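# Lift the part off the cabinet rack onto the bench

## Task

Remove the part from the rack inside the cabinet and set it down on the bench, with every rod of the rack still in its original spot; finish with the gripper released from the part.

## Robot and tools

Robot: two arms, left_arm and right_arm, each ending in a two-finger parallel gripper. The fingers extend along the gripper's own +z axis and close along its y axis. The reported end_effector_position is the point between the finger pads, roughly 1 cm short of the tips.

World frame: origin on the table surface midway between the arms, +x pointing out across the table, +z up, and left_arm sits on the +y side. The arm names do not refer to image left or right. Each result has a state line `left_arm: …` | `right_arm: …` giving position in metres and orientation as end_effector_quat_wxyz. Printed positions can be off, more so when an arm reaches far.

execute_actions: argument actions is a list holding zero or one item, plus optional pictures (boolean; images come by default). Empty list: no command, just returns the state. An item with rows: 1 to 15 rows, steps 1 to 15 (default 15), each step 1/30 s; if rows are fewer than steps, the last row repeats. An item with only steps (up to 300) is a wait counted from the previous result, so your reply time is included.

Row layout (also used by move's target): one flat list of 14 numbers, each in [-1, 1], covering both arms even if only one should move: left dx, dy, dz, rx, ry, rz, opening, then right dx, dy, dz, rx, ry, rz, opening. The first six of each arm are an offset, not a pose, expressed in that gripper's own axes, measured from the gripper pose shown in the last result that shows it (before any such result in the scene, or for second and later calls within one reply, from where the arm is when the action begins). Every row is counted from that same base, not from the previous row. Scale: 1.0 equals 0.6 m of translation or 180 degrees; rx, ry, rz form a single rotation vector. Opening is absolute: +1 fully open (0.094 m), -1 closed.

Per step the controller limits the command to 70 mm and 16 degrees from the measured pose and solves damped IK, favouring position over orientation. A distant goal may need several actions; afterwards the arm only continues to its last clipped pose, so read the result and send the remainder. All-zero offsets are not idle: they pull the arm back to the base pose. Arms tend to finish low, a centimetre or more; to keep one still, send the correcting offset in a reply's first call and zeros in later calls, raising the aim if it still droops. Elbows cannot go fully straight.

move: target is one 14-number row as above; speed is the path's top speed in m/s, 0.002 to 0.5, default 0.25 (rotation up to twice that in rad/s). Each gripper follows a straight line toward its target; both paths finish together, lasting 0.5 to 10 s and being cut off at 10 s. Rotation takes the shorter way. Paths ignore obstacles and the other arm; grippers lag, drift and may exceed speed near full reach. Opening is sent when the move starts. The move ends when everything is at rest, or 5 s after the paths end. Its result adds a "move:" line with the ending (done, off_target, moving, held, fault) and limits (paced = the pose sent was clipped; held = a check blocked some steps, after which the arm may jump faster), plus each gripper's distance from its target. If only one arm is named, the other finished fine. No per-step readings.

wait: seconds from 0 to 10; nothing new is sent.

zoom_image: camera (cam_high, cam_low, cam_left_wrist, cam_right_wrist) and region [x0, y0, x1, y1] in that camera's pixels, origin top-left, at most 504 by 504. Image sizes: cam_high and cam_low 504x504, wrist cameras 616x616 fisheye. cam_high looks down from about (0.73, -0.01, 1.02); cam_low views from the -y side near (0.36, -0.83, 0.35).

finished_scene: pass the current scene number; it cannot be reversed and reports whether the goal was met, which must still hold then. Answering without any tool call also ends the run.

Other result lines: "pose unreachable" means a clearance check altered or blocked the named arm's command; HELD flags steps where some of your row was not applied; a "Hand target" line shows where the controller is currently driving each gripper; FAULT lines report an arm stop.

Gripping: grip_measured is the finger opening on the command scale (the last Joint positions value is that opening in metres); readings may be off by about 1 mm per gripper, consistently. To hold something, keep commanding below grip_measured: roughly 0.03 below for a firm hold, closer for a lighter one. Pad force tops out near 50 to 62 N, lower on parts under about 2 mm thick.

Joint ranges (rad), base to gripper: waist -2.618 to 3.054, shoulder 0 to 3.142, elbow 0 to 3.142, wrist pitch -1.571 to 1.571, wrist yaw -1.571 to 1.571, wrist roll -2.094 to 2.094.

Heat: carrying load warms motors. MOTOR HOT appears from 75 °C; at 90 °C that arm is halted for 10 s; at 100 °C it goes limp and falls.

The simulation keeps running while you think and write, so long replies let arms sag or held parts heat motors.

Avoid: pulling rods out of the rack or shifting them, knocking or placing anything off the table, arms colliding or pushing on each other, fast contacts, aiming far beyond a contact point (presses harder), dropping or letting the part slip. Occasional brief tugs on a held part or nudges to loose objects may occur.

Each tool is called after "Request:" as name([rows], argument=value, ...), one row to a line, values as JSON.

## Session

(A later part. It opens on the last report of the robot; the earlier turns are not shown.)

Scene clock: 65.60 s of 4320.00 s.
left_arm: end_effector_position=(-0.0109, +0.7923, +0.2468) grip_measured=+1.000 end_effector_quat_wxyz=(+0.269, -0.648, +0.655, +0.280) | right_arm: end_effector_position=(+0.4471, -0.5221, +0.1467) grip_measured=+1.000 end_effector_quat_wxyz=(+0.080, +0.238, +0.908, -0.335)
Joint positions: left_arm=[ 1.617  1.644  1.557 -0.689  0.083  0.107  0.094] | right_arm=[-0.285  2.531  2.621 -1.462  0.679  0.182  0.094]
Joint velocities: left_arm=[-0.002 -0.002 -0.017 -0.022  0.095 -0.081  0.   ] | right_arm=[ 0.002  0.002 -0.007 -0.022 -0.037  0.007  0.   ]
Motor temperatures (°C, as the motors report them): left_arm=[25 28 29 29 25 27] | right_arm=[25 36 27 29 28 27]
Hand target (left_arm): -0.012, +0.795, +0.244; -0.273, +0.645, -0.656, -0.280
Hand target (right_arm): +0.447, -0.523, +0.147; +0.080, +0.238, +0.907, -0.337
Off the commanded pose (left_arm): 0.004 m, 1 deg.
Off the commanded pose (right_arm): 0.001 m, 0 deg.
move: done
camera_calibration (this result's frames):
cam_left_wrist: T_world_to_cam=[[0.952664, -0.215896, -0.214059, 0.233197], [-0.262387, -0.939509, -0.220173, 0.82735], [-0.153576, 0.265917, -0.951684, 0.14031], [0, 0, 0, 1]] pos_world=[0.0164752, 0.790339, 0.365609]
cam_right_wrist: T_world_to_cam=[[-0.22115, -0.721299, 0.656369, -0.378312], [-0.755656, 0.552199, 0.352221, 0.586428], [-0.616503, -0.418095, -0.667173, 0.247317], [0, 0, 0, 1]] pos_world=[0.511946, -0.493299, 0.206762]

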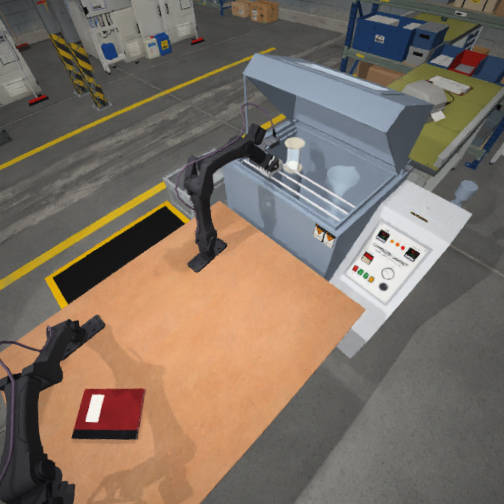

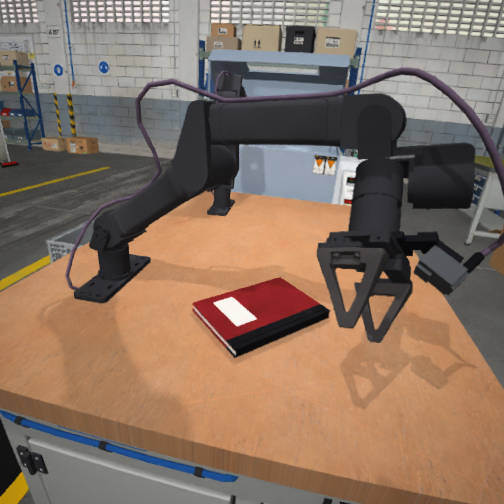

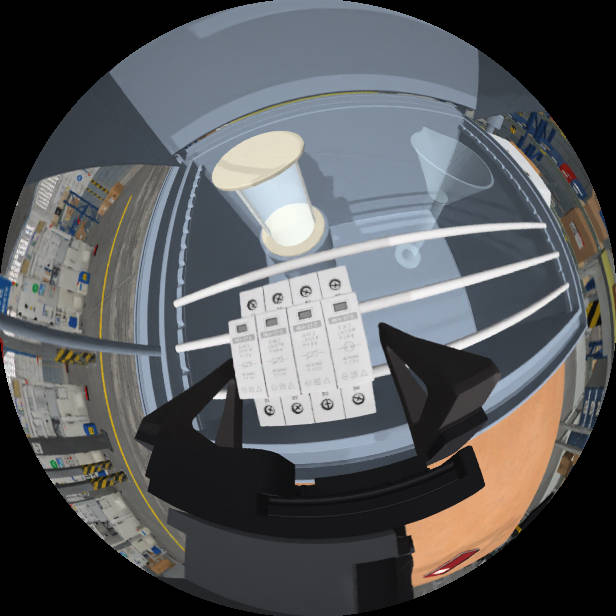

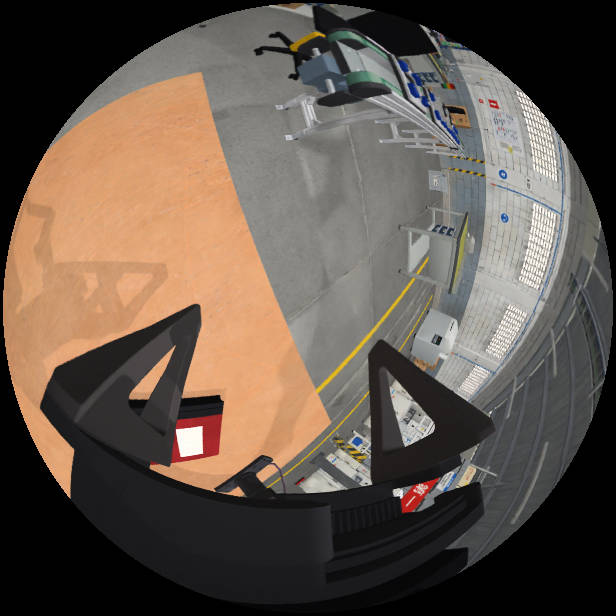

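Request:
move(target=[0.01,0.013,0.02,0,0,0,1,0,0,0,0,0,0,1], speed=0.03)

Request:
move(target=[0,0,0,0,0,0,0.42,0,0,0,0,0,0,1])

Scene clock: 69.17 s of 4320.00 s.
left_arm: end_effector_position=(-0.0175, +0.7929, +0.2410) grip_measured=+1.000 end_effector_quat_wxyz=(+0.267, -0.650, +0.653, +0.284) | right_arm: end_effector_position=(+0.4474, -0.5213, +0.1461) grip_measured=+1.000 end_effector_quat_wxyz=(+0.081, +0.238, +0.909, -0.332)
Joint positions: left_arm=[ 1.631  1.644  1.532 -0.661  0.084  0.114  0.094] | right_arm=[-0.285  2.531  2.621 -1.462  0.673  0.182  0.094]
Joint velocities: left_arm=[ 0.012 -0.007 -0.007  0.051  0.007 -0.066  0.   ] | right_arm=[-0.002 -0.017 -0.012 -0.022 -0.037 -0.022  0.   ]
Motor temperatures (°C, as the motors report them): left_arm=[25 28 29 29 25 27] | right_arm=[25 36 27 29 28 27]
Hand target (left_arm): -0.019, +0.797, +0.234; -0.269, +0.648, -0.655, -0.280
Hand target (right_arm): +0.447, -0.522, +0.147; +0.080, +0.238, +0.908, -0.335
Off the commanded pose (left_arm): 0.008 m, 1 deg.
Off the commanded pose (right_arm): 0.001 m, 0 deg.
move: done
camera_calibration (this result's frames):
cam_left_wrist: T_world_to_cam=[[0.953616, -0.206785, -0.218761, 0.232265], [-0.254855, -0.941355, -0.221133, 0.826696], [-0.160205, 0.266629, -0.950391, 0.132563], [0, 0, 0, 1]] pos_world=[0.0104326, 0.790898, 0.359607]
cam_right_wrist: T_world_to_cam=[[-0.221277, -0.725096, 0.652129, -0.378601], [-0.756784, 0.549432, 0.354121, 0.585273], [-0.615072, -0.415162, -0.670318, 0.248756], [0, 0, 0, 1]] pos_world=[0.512153, -0.492816, 0.206385]

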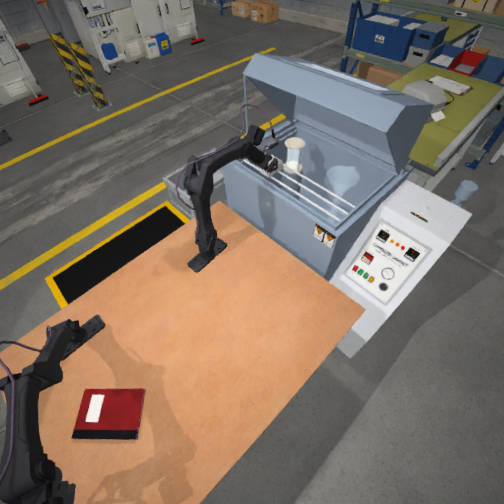

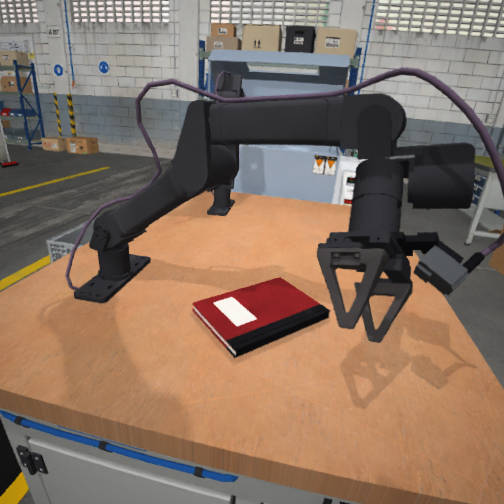

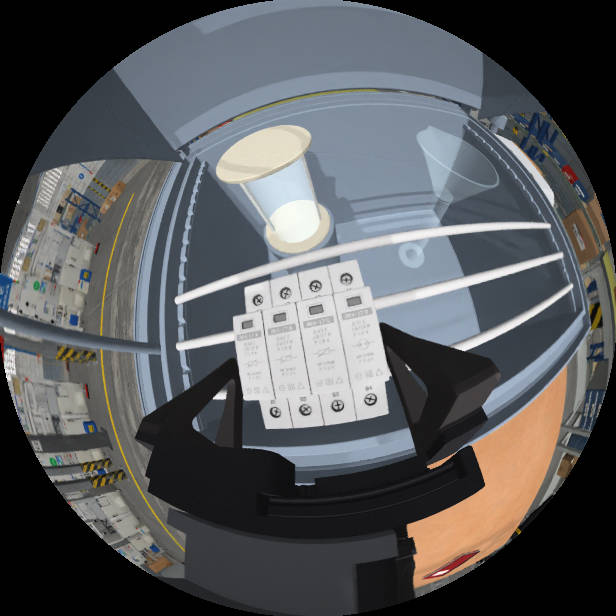

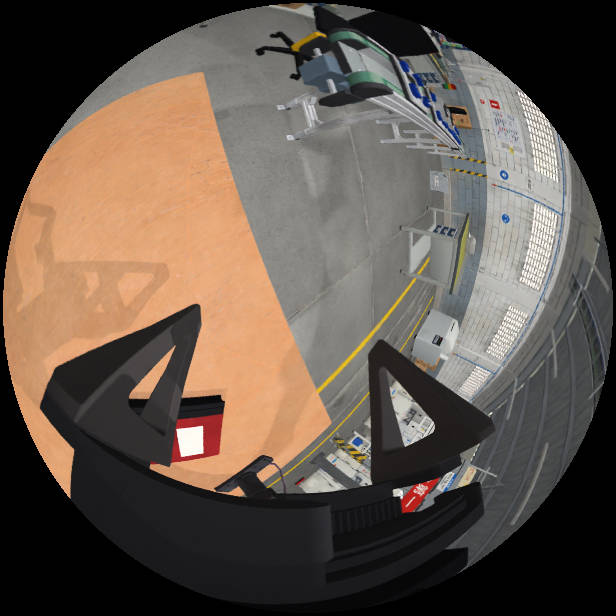

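Scene clock: 69.67 s of 4320.00 s.
left_arm: end_effector_position=(-0.0162, +0.7930, +0.2410) grip_measured=+0.525 end_effector_quat_wxyz=(+0.269, -0.649, +0.653, +0.283) | right_arm: end_effector_position=(+0.4477, -0.5206, +0.1455) grip_measured=+1.000 end_effector_quat_wxyz=(+0.081, +0.238, +0.910, -0.329)
Joint positions: left_arm=[ 1.629  1.644  1.532 -0.661  0.087  0.113  0.072] | right_arm=[-0.285  2.531  2.621 -1.462  0.667  0.182  0.094]
Joint velocities: left_arm=[ 0.002 -0.022 -0.007  0.066  0.051  0.007  0.001] | right_arm=[-0.007 -0.022 -0.007 -0.051  0.007  0.095  0.   ]
Motor temperatures (°C, as the motors report them): left_arm=[25 28 29 29 25 27] | right_arm=[25 36 27 29 28 27]
Hand target (left_arm): -0.017, +0.793, +0.241; -0.267, +0.650, -0.652, -0.284
Hand target (right_arm): +0.447, -0.521, +0.146; +0.081, +0.238, +0.909, -0.332
Off the commanded pose (left_arm): 0.001 m, 0 deg.
Off the commanded pose (right_arm): 0.001 m, 0 deg.
move: done
camera_calibration (this result's frames):
cam_left_wrist: T_world_to_cam=[[0.953532, -0.209747, -0.216294, 0.23286], [-0.257257, -0.94047, -0.222115, 0.826636], [-0.15683, 0.267437, -0.950727, 0.132255], [0, 0, 0, 1]] pos_world=[0.01136, 0.790898, 0.359713]
cam_right_wrist: T_world_to_cam=[[-0.221393, -0.72887, 0.647868, -0.37888], [-0.757912, 0.546654, 0.356004, 0.584116], [-0.613641, -0.41221, -0.673445, 0.250198], [0, 0, 0, 1]] pos_world=[0.512359, -0.49233, 0.206011]

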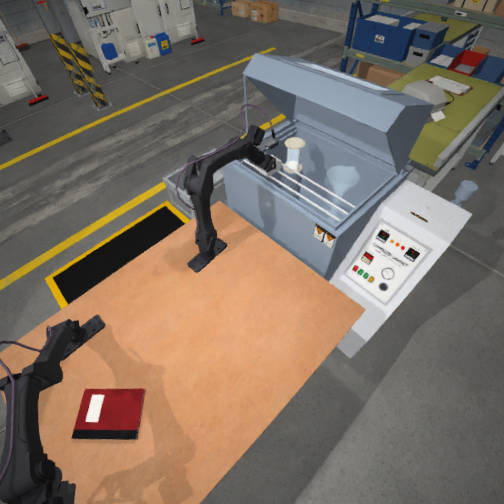

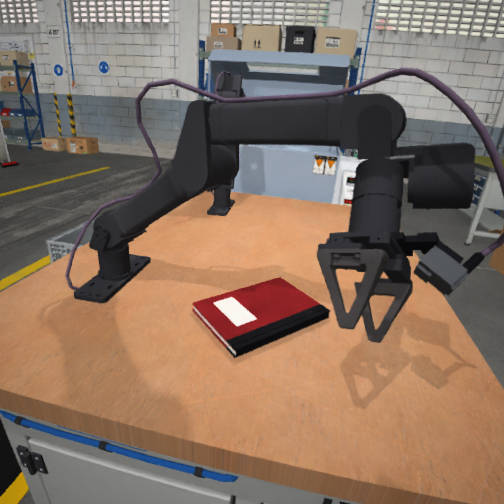

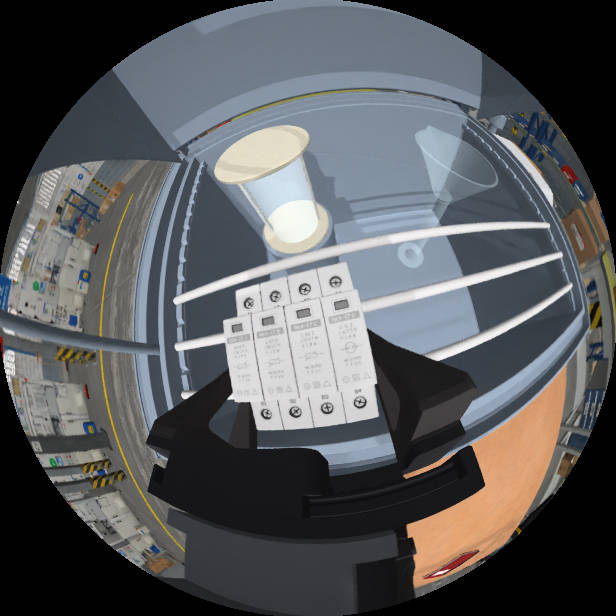

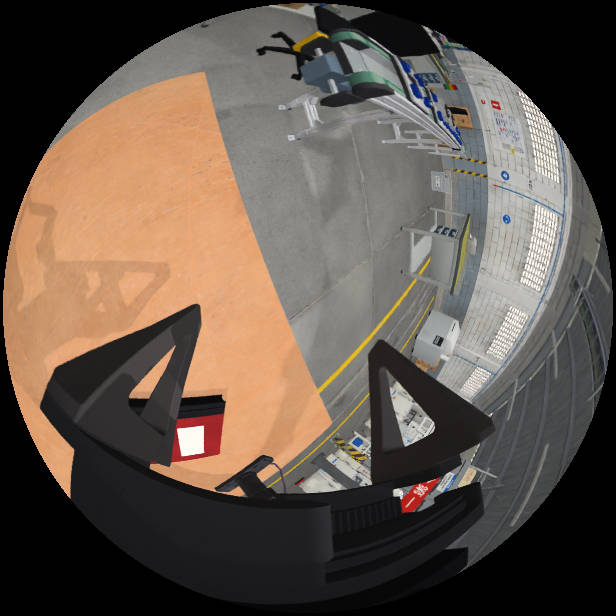

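Request:
move(target=[-0.099,0,-0.09,0,0,0,0.46,0,0,0,0,0,0,1], speed=0.05)

Scene clock: 74.80 s of 4320.00 s.
left_arm: end_effector_position=(-0.0152, +0.7839, +0.2897) grip_measured=+0.525 end_effector_quat_wxyz=(-0.239, +0.664, -0.665, -0.244) | right_arm: end_effector_position=(+0.4480, -0.5199, +0.1449) grip_measured=+1.000 end_effector_quat_wxyz=(+0.081, +0.237, +0.911, -0.327)
Joint positions: left_arm=[ 1.629  1.757  1.935 -1.055  0.085  0.113  0.072] | right_arm=[-0.285  2.531  2.621 -1.462  0.662  0.182  0.094]
Joint velocities: left_arm=[ 0.022  0.022 -0.007 -0.066 -0.007 -0.051  0.   ] | right_arm=[-0.017  0.002 -0.017 -0.007  0.037 -0.007  0.   ]
Motor temperatures (°C, as the motors report them): left_arm=[25 29 29 30 25 27] | right_arm=[25 36 27 29 28 27]
Hand target (left_arm): -0.014, +0.793, +0.321; -0.269, +0.649, -0.653, -0.282
Hand target (right_arm): +0.448, -0.521, +0.145; +0.081, +0.238, +0.910, -0.329
Off the commanded pose (left_arm): 0.034 m, 6 deg.
Off the commanded pose (right_arm): 0.001 m, 0 deg.
move: off_target (left_arm)
camera_calibration (this result's frames):
cam_left_wrist: T_world_to_cam=[[0.956511, -0.229095, -0.180563, 0.245421], [-0.253656, -0.958913, -0.127059, 0.816144], [-0.144035, 0.167334, -0.975322, 0.266876], [0, 0, 0, 1]] pos_world=[0.0107116, 0.794178, 0.408302]
cam_right_wrist: T_world_to_cam=[[-0.221492, -0.732372, 0.643873, -0.379131], [-0.758964, 0.544051, 0.357746, 0.583037], [-0.612303, -0.409438, -0.676347, 0.251546], [0, 0, 0, 1]] pos_world=[0.512552, -0.491874, 0.205665]

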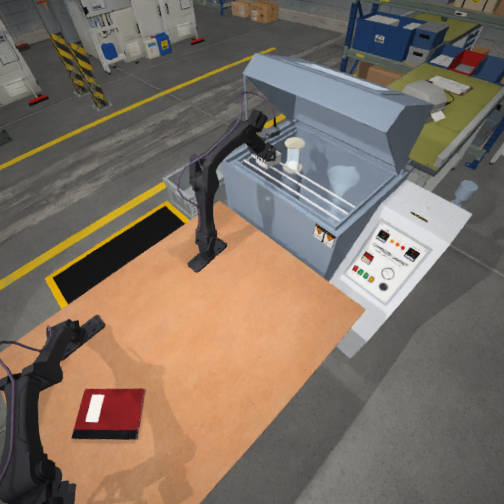

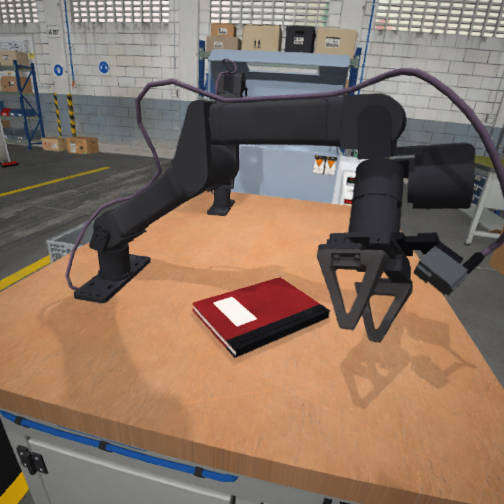

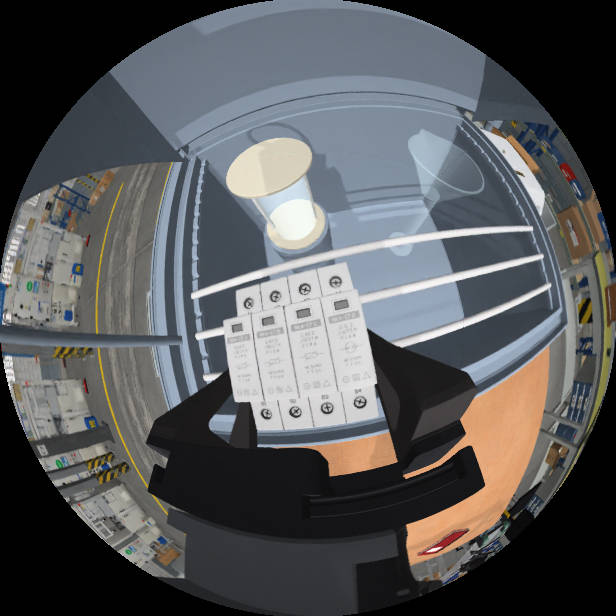

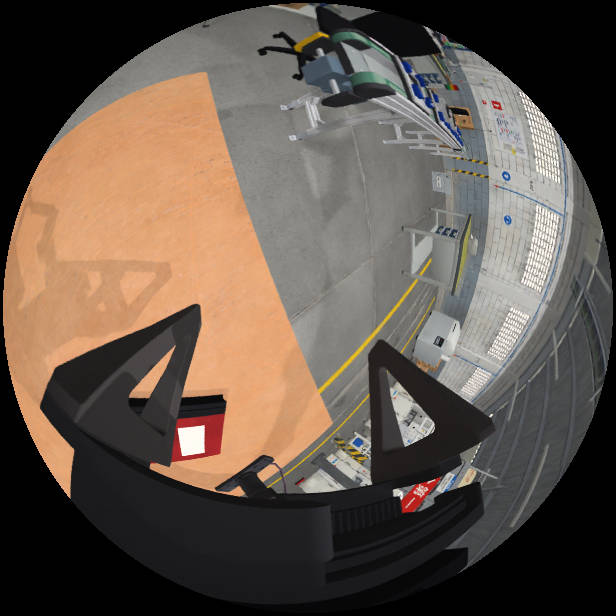

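Request:
move(target=[0.028,0,-0.175,0,-0.03,0,0.46,0,0,0,0,0,0,1], speed=0.06)

Scene clock: 80.37 s of 4320.00 s.
left_arm: end_effector_position=(-0.0144, +0.7014, +0.3278) grip_measured=+0.525 end_effector_quat_wxyz=(-0.233, +0.671, -0.662, -0.237) | right_arm: end_effector_position=(+0.4483, -0.5191, +0.1443) grip_measured=+1.000 end_effector_quat_wxyz=(+0.081, +0.237, +0.912, -0.324)
Joint positions: left_arm=[ 1.667  1.538  1.882 -1.244  0.103  0.131  0.072] | right_arm=[-0.285  2.531  2.621 -1.462  0.656  0.182  0.094]
Joint velocities: left_arm=[-0.002 -0.002  0.007 -0.095 -0.081 -0.037  0.   ] | right_arm=[-0.022  0.017 -0.012 -0.066 -0.037  0.007  0.   ]
Motor temperatures (°C, as the motors report them): left_arm=[25 30 30 30 25 27] | right_arm=[25 36 27 29 28 27]
Hand target (left_arm): -0.013, +0.702, +0.359; -0.269, +0.652, -0.653, -0.276
Hand target (right_arm): +0.448, -0.520, +0.145; +0.081, +0.237, +0.911, -0.327
Off the commanded pose (left_arm): 0.032 m, 7 deg.
Off the commanded pose (right_arm): 0.001 m, 0 deg.
After step 90, 0.43 s passed at rest.
move: off_target (left_arm)
camera_calibration (this result's frames):
cam_left_wrist: T_world_to_cam=[[0.960266, -0.220918, -0.17054, 0.223599], [-0.241347, -0.96419, -0.109952, 0.740355], [-0.140143, 0.146743, -0.979197, 0.333747], [0, 0, 0, 1]] pos_world=[0.0107402, 0.714265, 0.44634]
cam_right_wrist: T_world_to_cam=[[-0.221588, -0.736101, 0.639573, -0.379389], [-0.76009, 0.541251, 0.359597, 0.581881], [-0.610869, -0.406451, -0.679439, 0.252991], [0, 0, 0, 1]] pos_world=[0.512758, -0.491384, 0.205296]

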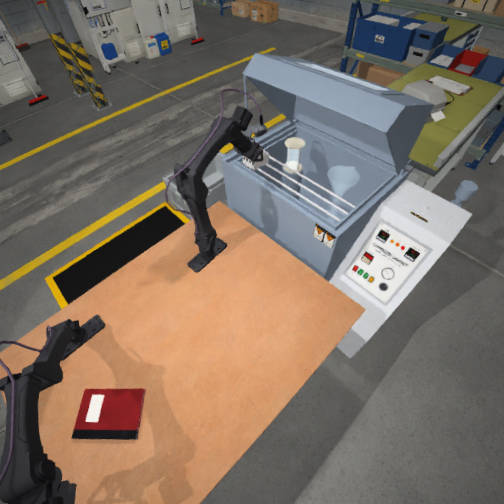

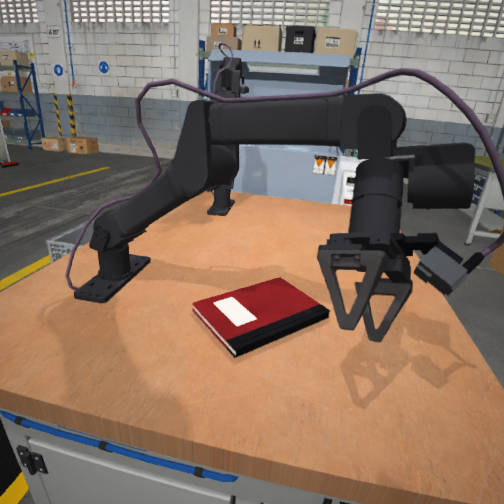

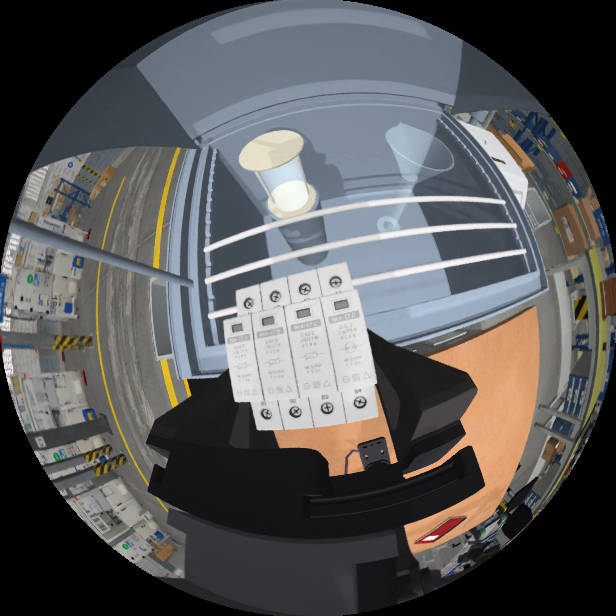

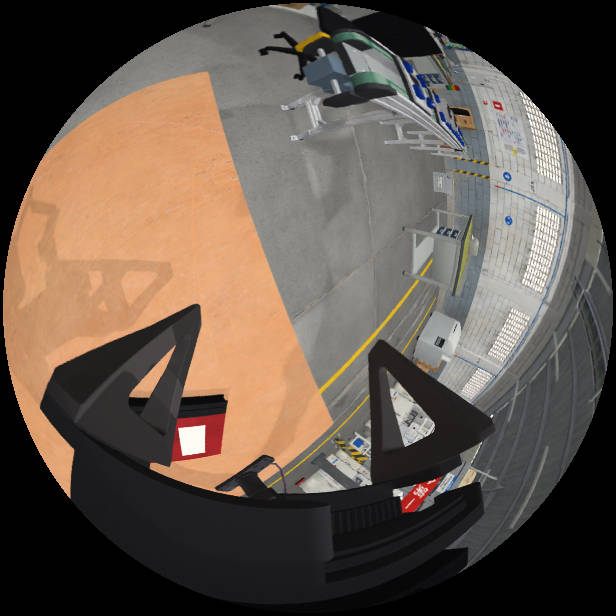

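Request:
move(target=[0.167,-0.583,-0.243,0.175,-0.03,0.217,0.46,0,0,0,0,0,0,1], speed=0.12)

Scene clock: 89.13 s of 4320.00 s.
left_arm: end_effector_position=(+0.3291, +0.5329, +0.3543) grip_measured=+0.524 end_effector_quat_wxyz=(+0.304, -0.316, +0.891, +0.121) | right_arm: end_effector_position=(+0.4487, -0.5184, +0.1437) grip_measured=+1.000 end_effector_quat_wxyz=(+0.081, +0.237, +0.913, -0.322)
Joint positions: left_arm=[ 0.47   1.556  2.041 -1.396 -0.102 -0.093  0.072] | right_arm=[-0.285  2.531  2.621 -1.462  0.651  0.182  0.094]
Joint velocities: left_arm=[-0.007 -0.007  0.002 -0.139  0.007 -0.022  0.001] | right_arm=[ 0.022 -0.002  0.012  0.037  0.022  0.051  0.   ]
Motor temperatures (°C, as the motors report them): left_arm=[25 30 30 31 25 27] | right_arm=[25 37 27 30 28 27]
Hand target (left_arm): +0.333, +0.538, +0.380; +0.346, -0.319, +0.871, +0.137
Hand target (right_arm): +0.448, -0.519, +0.144; +0.081, +0.237, +0.912, -0.324
Off the commanded pose (left_arm): 0.026 m, 6 deg.
Off the commanded pose (right_arm): 0.001 m, 0 deg.
After step 90, 1.77 s passed at rest.
move: off_target (left_arm)
camera_calibration (this result's frames):
cam_left_wrist: T_world_to_cam=[[0.424667, -0.885456, -0.188749, 0.397975], [-0.90534, -0.414396, -0.0929228, 0.58317], [0.00406217, 0.210343, -0.977619, 0.350692], [0, 0, 0, 1]] pos_world=[0.357536, 0.520286, 0.47215]
cam_right_wrist: T_world_to_cam=[[-0.221669, -0.739561, 0.635541, -0.379621], [-0.761142, 0.538627, 0.361309, 0.580802], [-0.60953, -0.403646, -0.682308, 0.254342], [0, 0, 0, 1]] pos_world=[0.512951, -0.490925, 0.204955]

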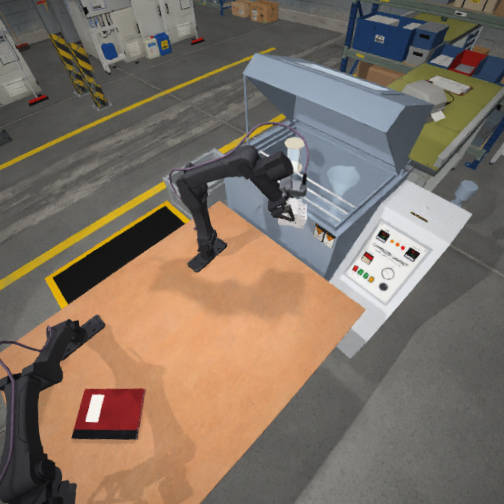

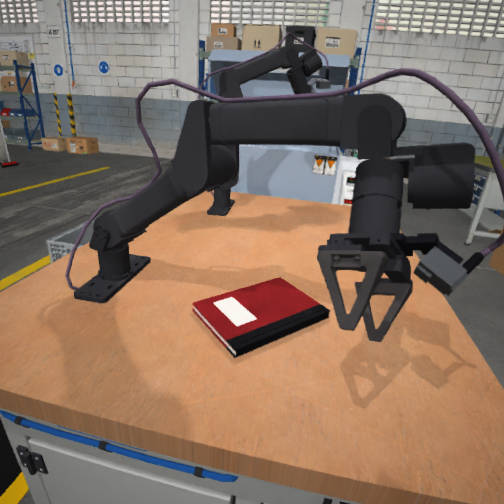

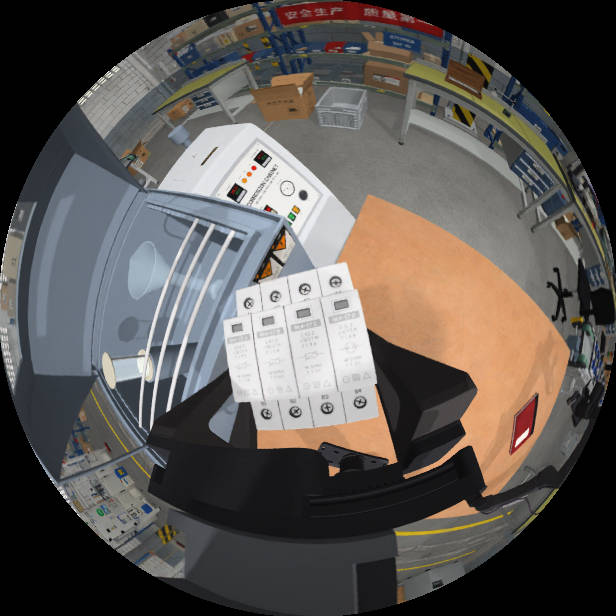

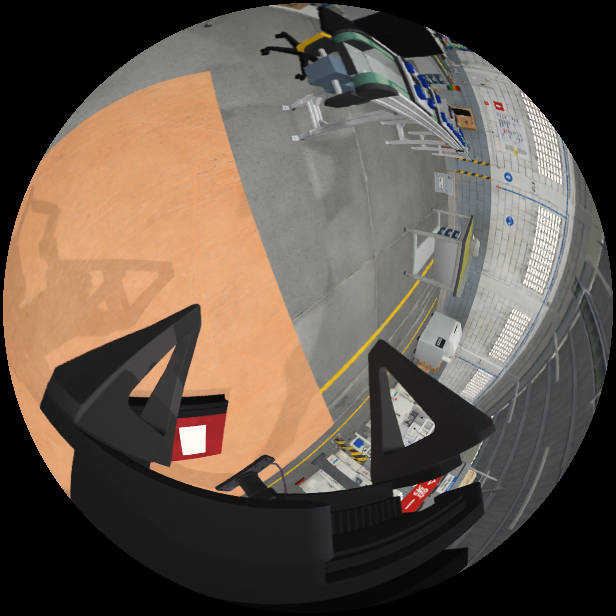

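Request:
move(target=[0.18,-0.34,0.13,0,-0.055,0.087,0.46,0,0,0,0,0,0,1], speed=0.12)

Scene clock: 96.33 s of 4320.00 s.
left_arm: end_effector_position=(+0.4162, +0.3501, +0.1989) grip_measured=+0.524 end_effector_quat_wxyz=(+0.310, -0.162, +0.921, +0.173) | right_arm: end_effector_position=(+0.4490, -0.5177, +0.1431) grip_measured=+1.000 end_effector_quat_wxyz=(+0.082, +0.237, +0.914, -0.319)
Joint positions: left_arm=[-0.272  1.52   1.323 -0.856 -0.531 -0.392  0.072] | right_arm=[-0.285  2.531  2.621 -1.462  0.646  0.182  0.094]
Joint velocities: left_arm=[-0.012 -0.007 -0.002  0.007 -0.007  0.007  0.   ] | right_arm=[ 0.012 -0.007 -0.027 -0.037  0.022  0.081  0.   ]
Motor temperatures (°C, as the motors report them): left_arm=[25 30 30 31 25 27] | right_arm=[25 37 27 30 28 27]
Hand target (left_arm): +0.428, +0.356, +0.222; +0.357, -0.184, +0.898, +0.181
Hand target (right_arm): +0.449, -0.518, +0.144; +0.081, +0.237, +0.913, -0.321
Off the commanded pose (left_arm): 0.026 m, 7 deg.
Off the commanded pose (right_arm): 0.001 m, 0 deg.
After step 90, 1.57 s passed at rest.
move: off_target (left_arm)
camera_calibration (this result's frames):
cam_left_wrist: T_world_to_cam=[[0.16267, -0.91159, -0.377548, 0.32547], [-0.986647, -0.147129, -0.0698626, 0.507519], [0.00813787, 0.383872, -0.923351, 0.163602], [0, 0, 0, 1]] pos_world=[0.446467, 0.308563, 0.309399]
cam_right_wrist: T_world_to_cam=[[-0.22174, -0.743, 0.631491, -0.379843], [-0.762192, 0.535994, 0.363006, 0.579723], [-0.608189, -0.400825, -0.685161, 0.255694], [0, 0, 0, 1]] pos_world=[0.513144, -0.490463, 0.204616]

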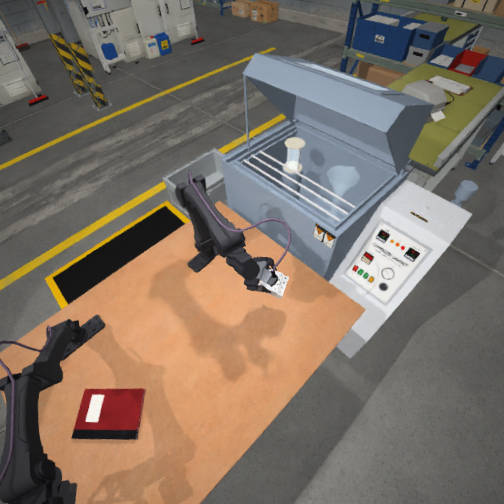

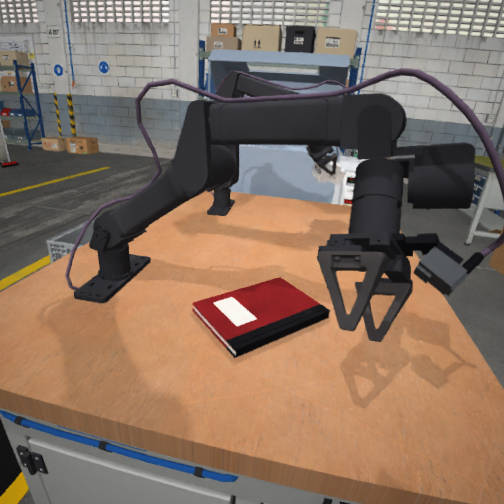

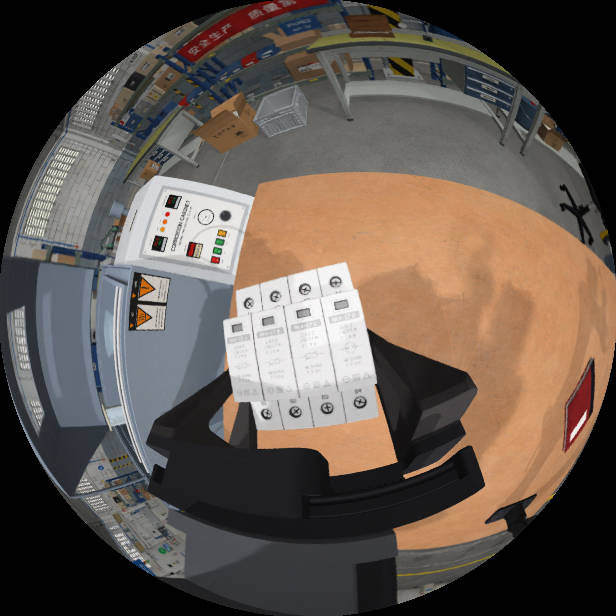

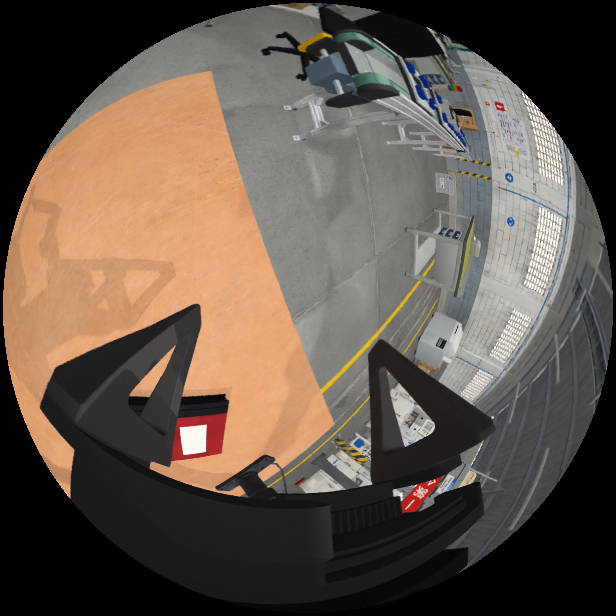

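Request:
move(target=[0.115,-0.04,0.137,0,-0.05,-0.07,0.46,0,0,0,0,0,0,1], speed=0.06)

Scene clock: 103.70 s of 4320.00 s.
left_arm: end_effector_position=(+0.4019, +0.3469, +0.0701) grip_measured=+0.524 end_effector_quat_wxyz=(+0.353, -0.232, +0.895, +0.144) | right_arm: end_effector_position=(+0.4492, -0.5171, +0.1426) grip_measured=+1.000 end_effector_quat_wxyz=(+0.082, +0.237, +0.915, -0.317)
Joint positions: left_arm=[-0.301  1.552  0.784 -0.226 -0.561 -0.552  0.072] | right_arm=[-0.285  2.531  2.621 -1.462  0.641  0.182  0.094]
Joint velocities: left_arm=[ 0.017 -0.007 -0.017 -0.022 -0.022 -0.022  0.001] | right_arm=[-0.007 -0.002 -0.002 -0.022 -0.007  0.066  0.   ]
Motor temperatures (°C, as the motors report them): left_arm=[25 30 30 31 25 27] | right_arm=[25 37 27 30 28 27]
Hand target (left_arm): +0.416, +0.350, +0.089; +0.396, -0.249, +0.871, +0.149
Hand target (right_arm): +0.449, -0.518, +0.143; +0.082, +0.237, +0.914, -0.319
Off the commanded pose (left_arm): 0.024 m, 6 deg.
Off the commanded pose (right_arm): 0.001 m, 0 deg.
After step 90, 1.50 s passed at rest.
move: off_target (left_arm)
camera_calibration (this result's frames):
cam_left_wrist: T_world_to_cam=[[0.300032, -0.911723, -0.280609, 0.214352], [-0.949478, -0.257036, -0.180065, 0.514893], [0.0920424, 0.320458, -0.942781, 0.035706], [0, 0, 0, 1]] pos_world=[0.421281, 0.316333, 0.186526]
cam_right_wrist: T_world_to_cam=[[-0.221798, -0.746176, 0.627716, -0.380042], [-0.763167, 0.53354, 0.364569, 0.57872], [-0.606944, -0.398191, -0.687795, 0.256951], [0, 0, 0, 1]] pos_world=[0.513323, -0.490033, 0.204304]

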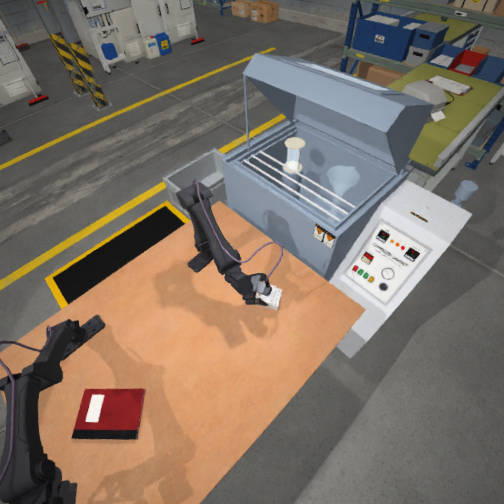

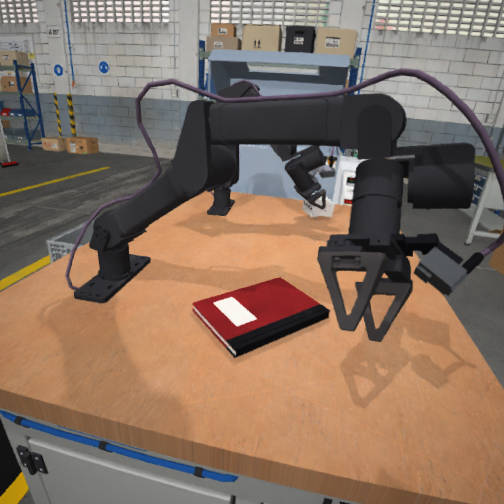

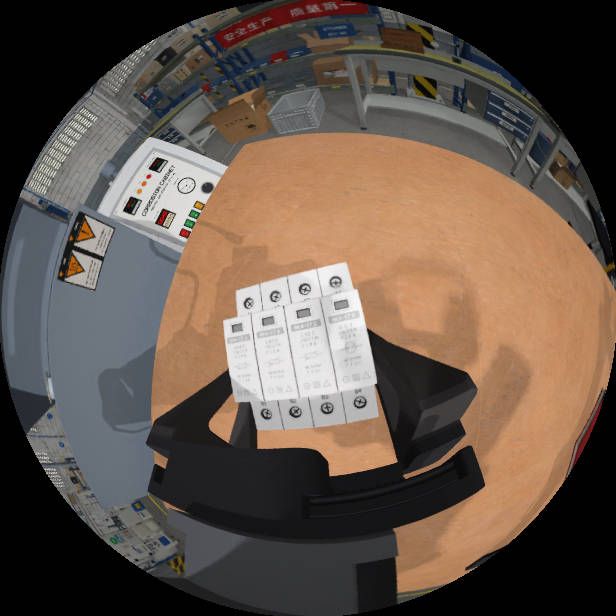

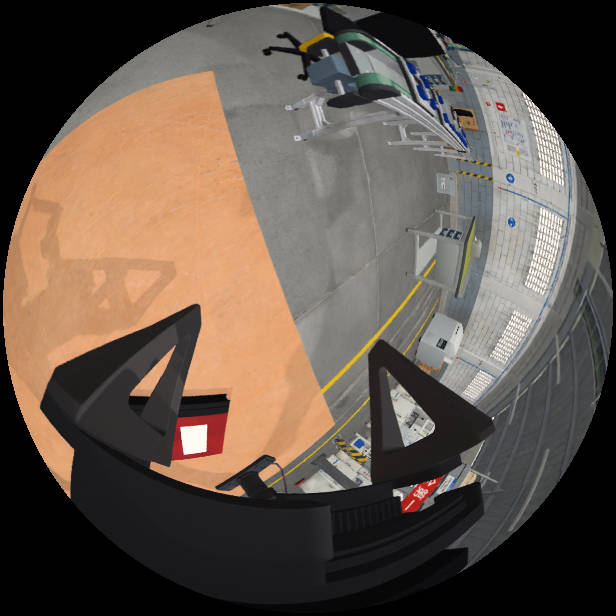

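Request:
move(target=[0.01,0,0.01,0,-0.02,-0.02,0.46,0,0,0,0,0,0,1], speed=0.02)

Scene clock: 108.80 s of 4320.00 s.
left_arm: end_effector_position=(+0.3927, +0.3447, +0.0536) grip_measured=+0.524 end_effector_quat_wxyz=(+0.358, -0.245, +0.891, +0.132) | right_arm: end_effector_position=(+0.4495, -0.5164, +0.1421) grip_measured=+1.000 end_effector_quat_wxyz=(+0.082, +0.237, +0.916, -0.314)
Joint positions: left_arm=[-0.311  1.552  0.704 -0.141 -0.556 -0.591  0.072] | right_arm=[-0.285  2.531  2.621 -1.462  0.635  0.182  0.094]
Joint velocities: left_arm=[ 0.002 -0.012 -0.002 -0.007  0.007  0.007  0.   ] | right_arm=[ 0.007  0.007  0.012 -0.051  0.022  0.037  0.   ]
Motor temperatures (°C, as the motors report them): left_arm=[25 29 30 31 25 27] | right_arm=[25 38 27 30 28 27]
Hand target (left_arm): +0.401, +0.347, +0.062; +0.384, -0.256, +0.876, +0.139
Hand target (right_arm): +0.449, -0.517, +0.143; +0.082, +0.237, +0.915, -0.317
Off the commanded pose (left_arm): 0.012 m, 4 deg.
Off the commanded pose (right_arm): 0.001 m, 0 deg.
move: off_target (left_arm)
camera_calibration (this result's frames):
cam_left_wrist: T_world_to_cam=[[0.31923, -0.914354, -0.249097, 0.202089], [-0.9416, -0.276312, -0.192459, 0.506809], [0.107147, 0.295988, -0.949163, 0.0244919], [0, 0, 0, 1]] pos_world=[0.410074, 0.317569, 0.171126]
cam_right_wrist: T_world_to_cam=[[-0.221852, -0.749576, 0.623633, -0.380247], [-0.764217, 0.530888, 0.366238, 0.577641], [-0.605602, -0.39534, -0.690617, 0.258306], [0, 0, 0, 1]] pos_world=[0.513515, -0.489568, 0.203971]

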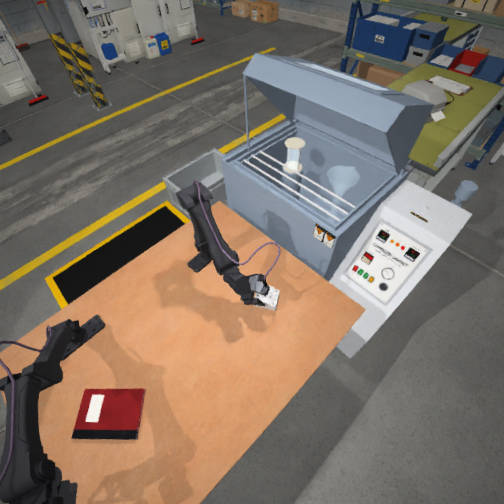

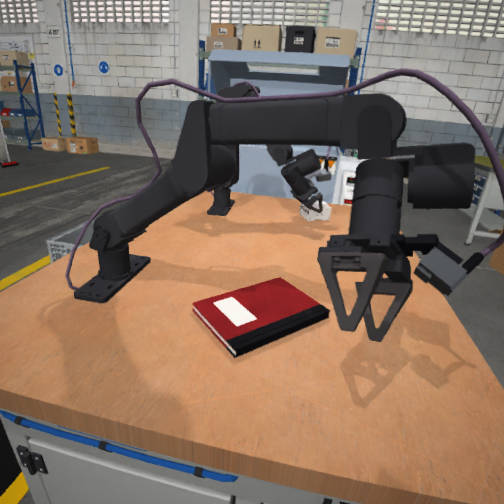

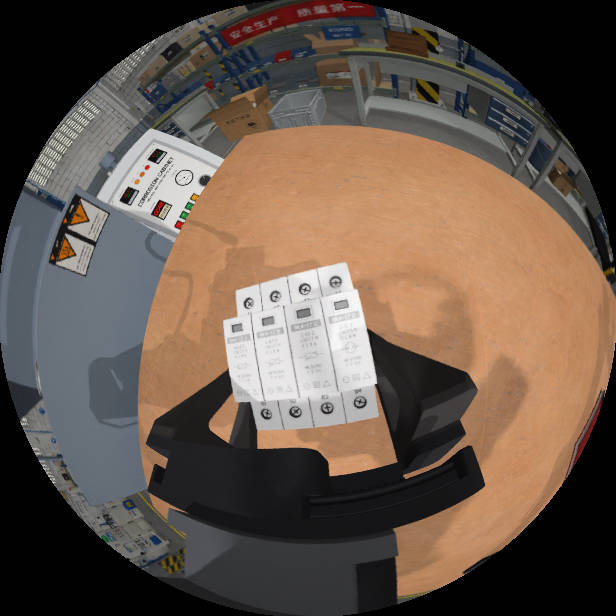

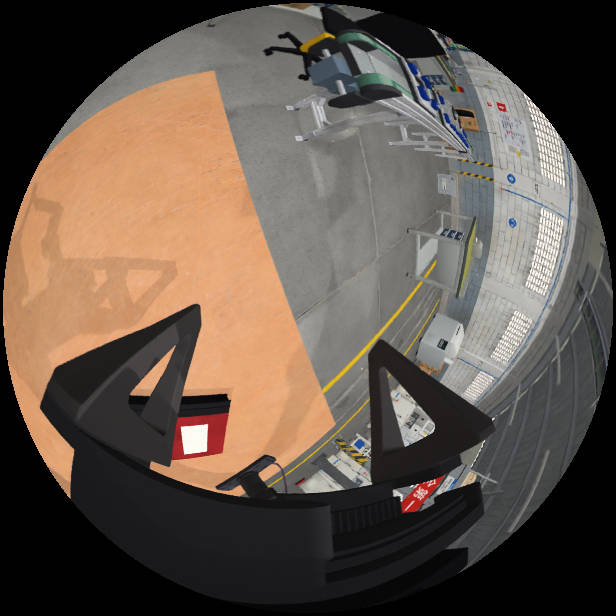

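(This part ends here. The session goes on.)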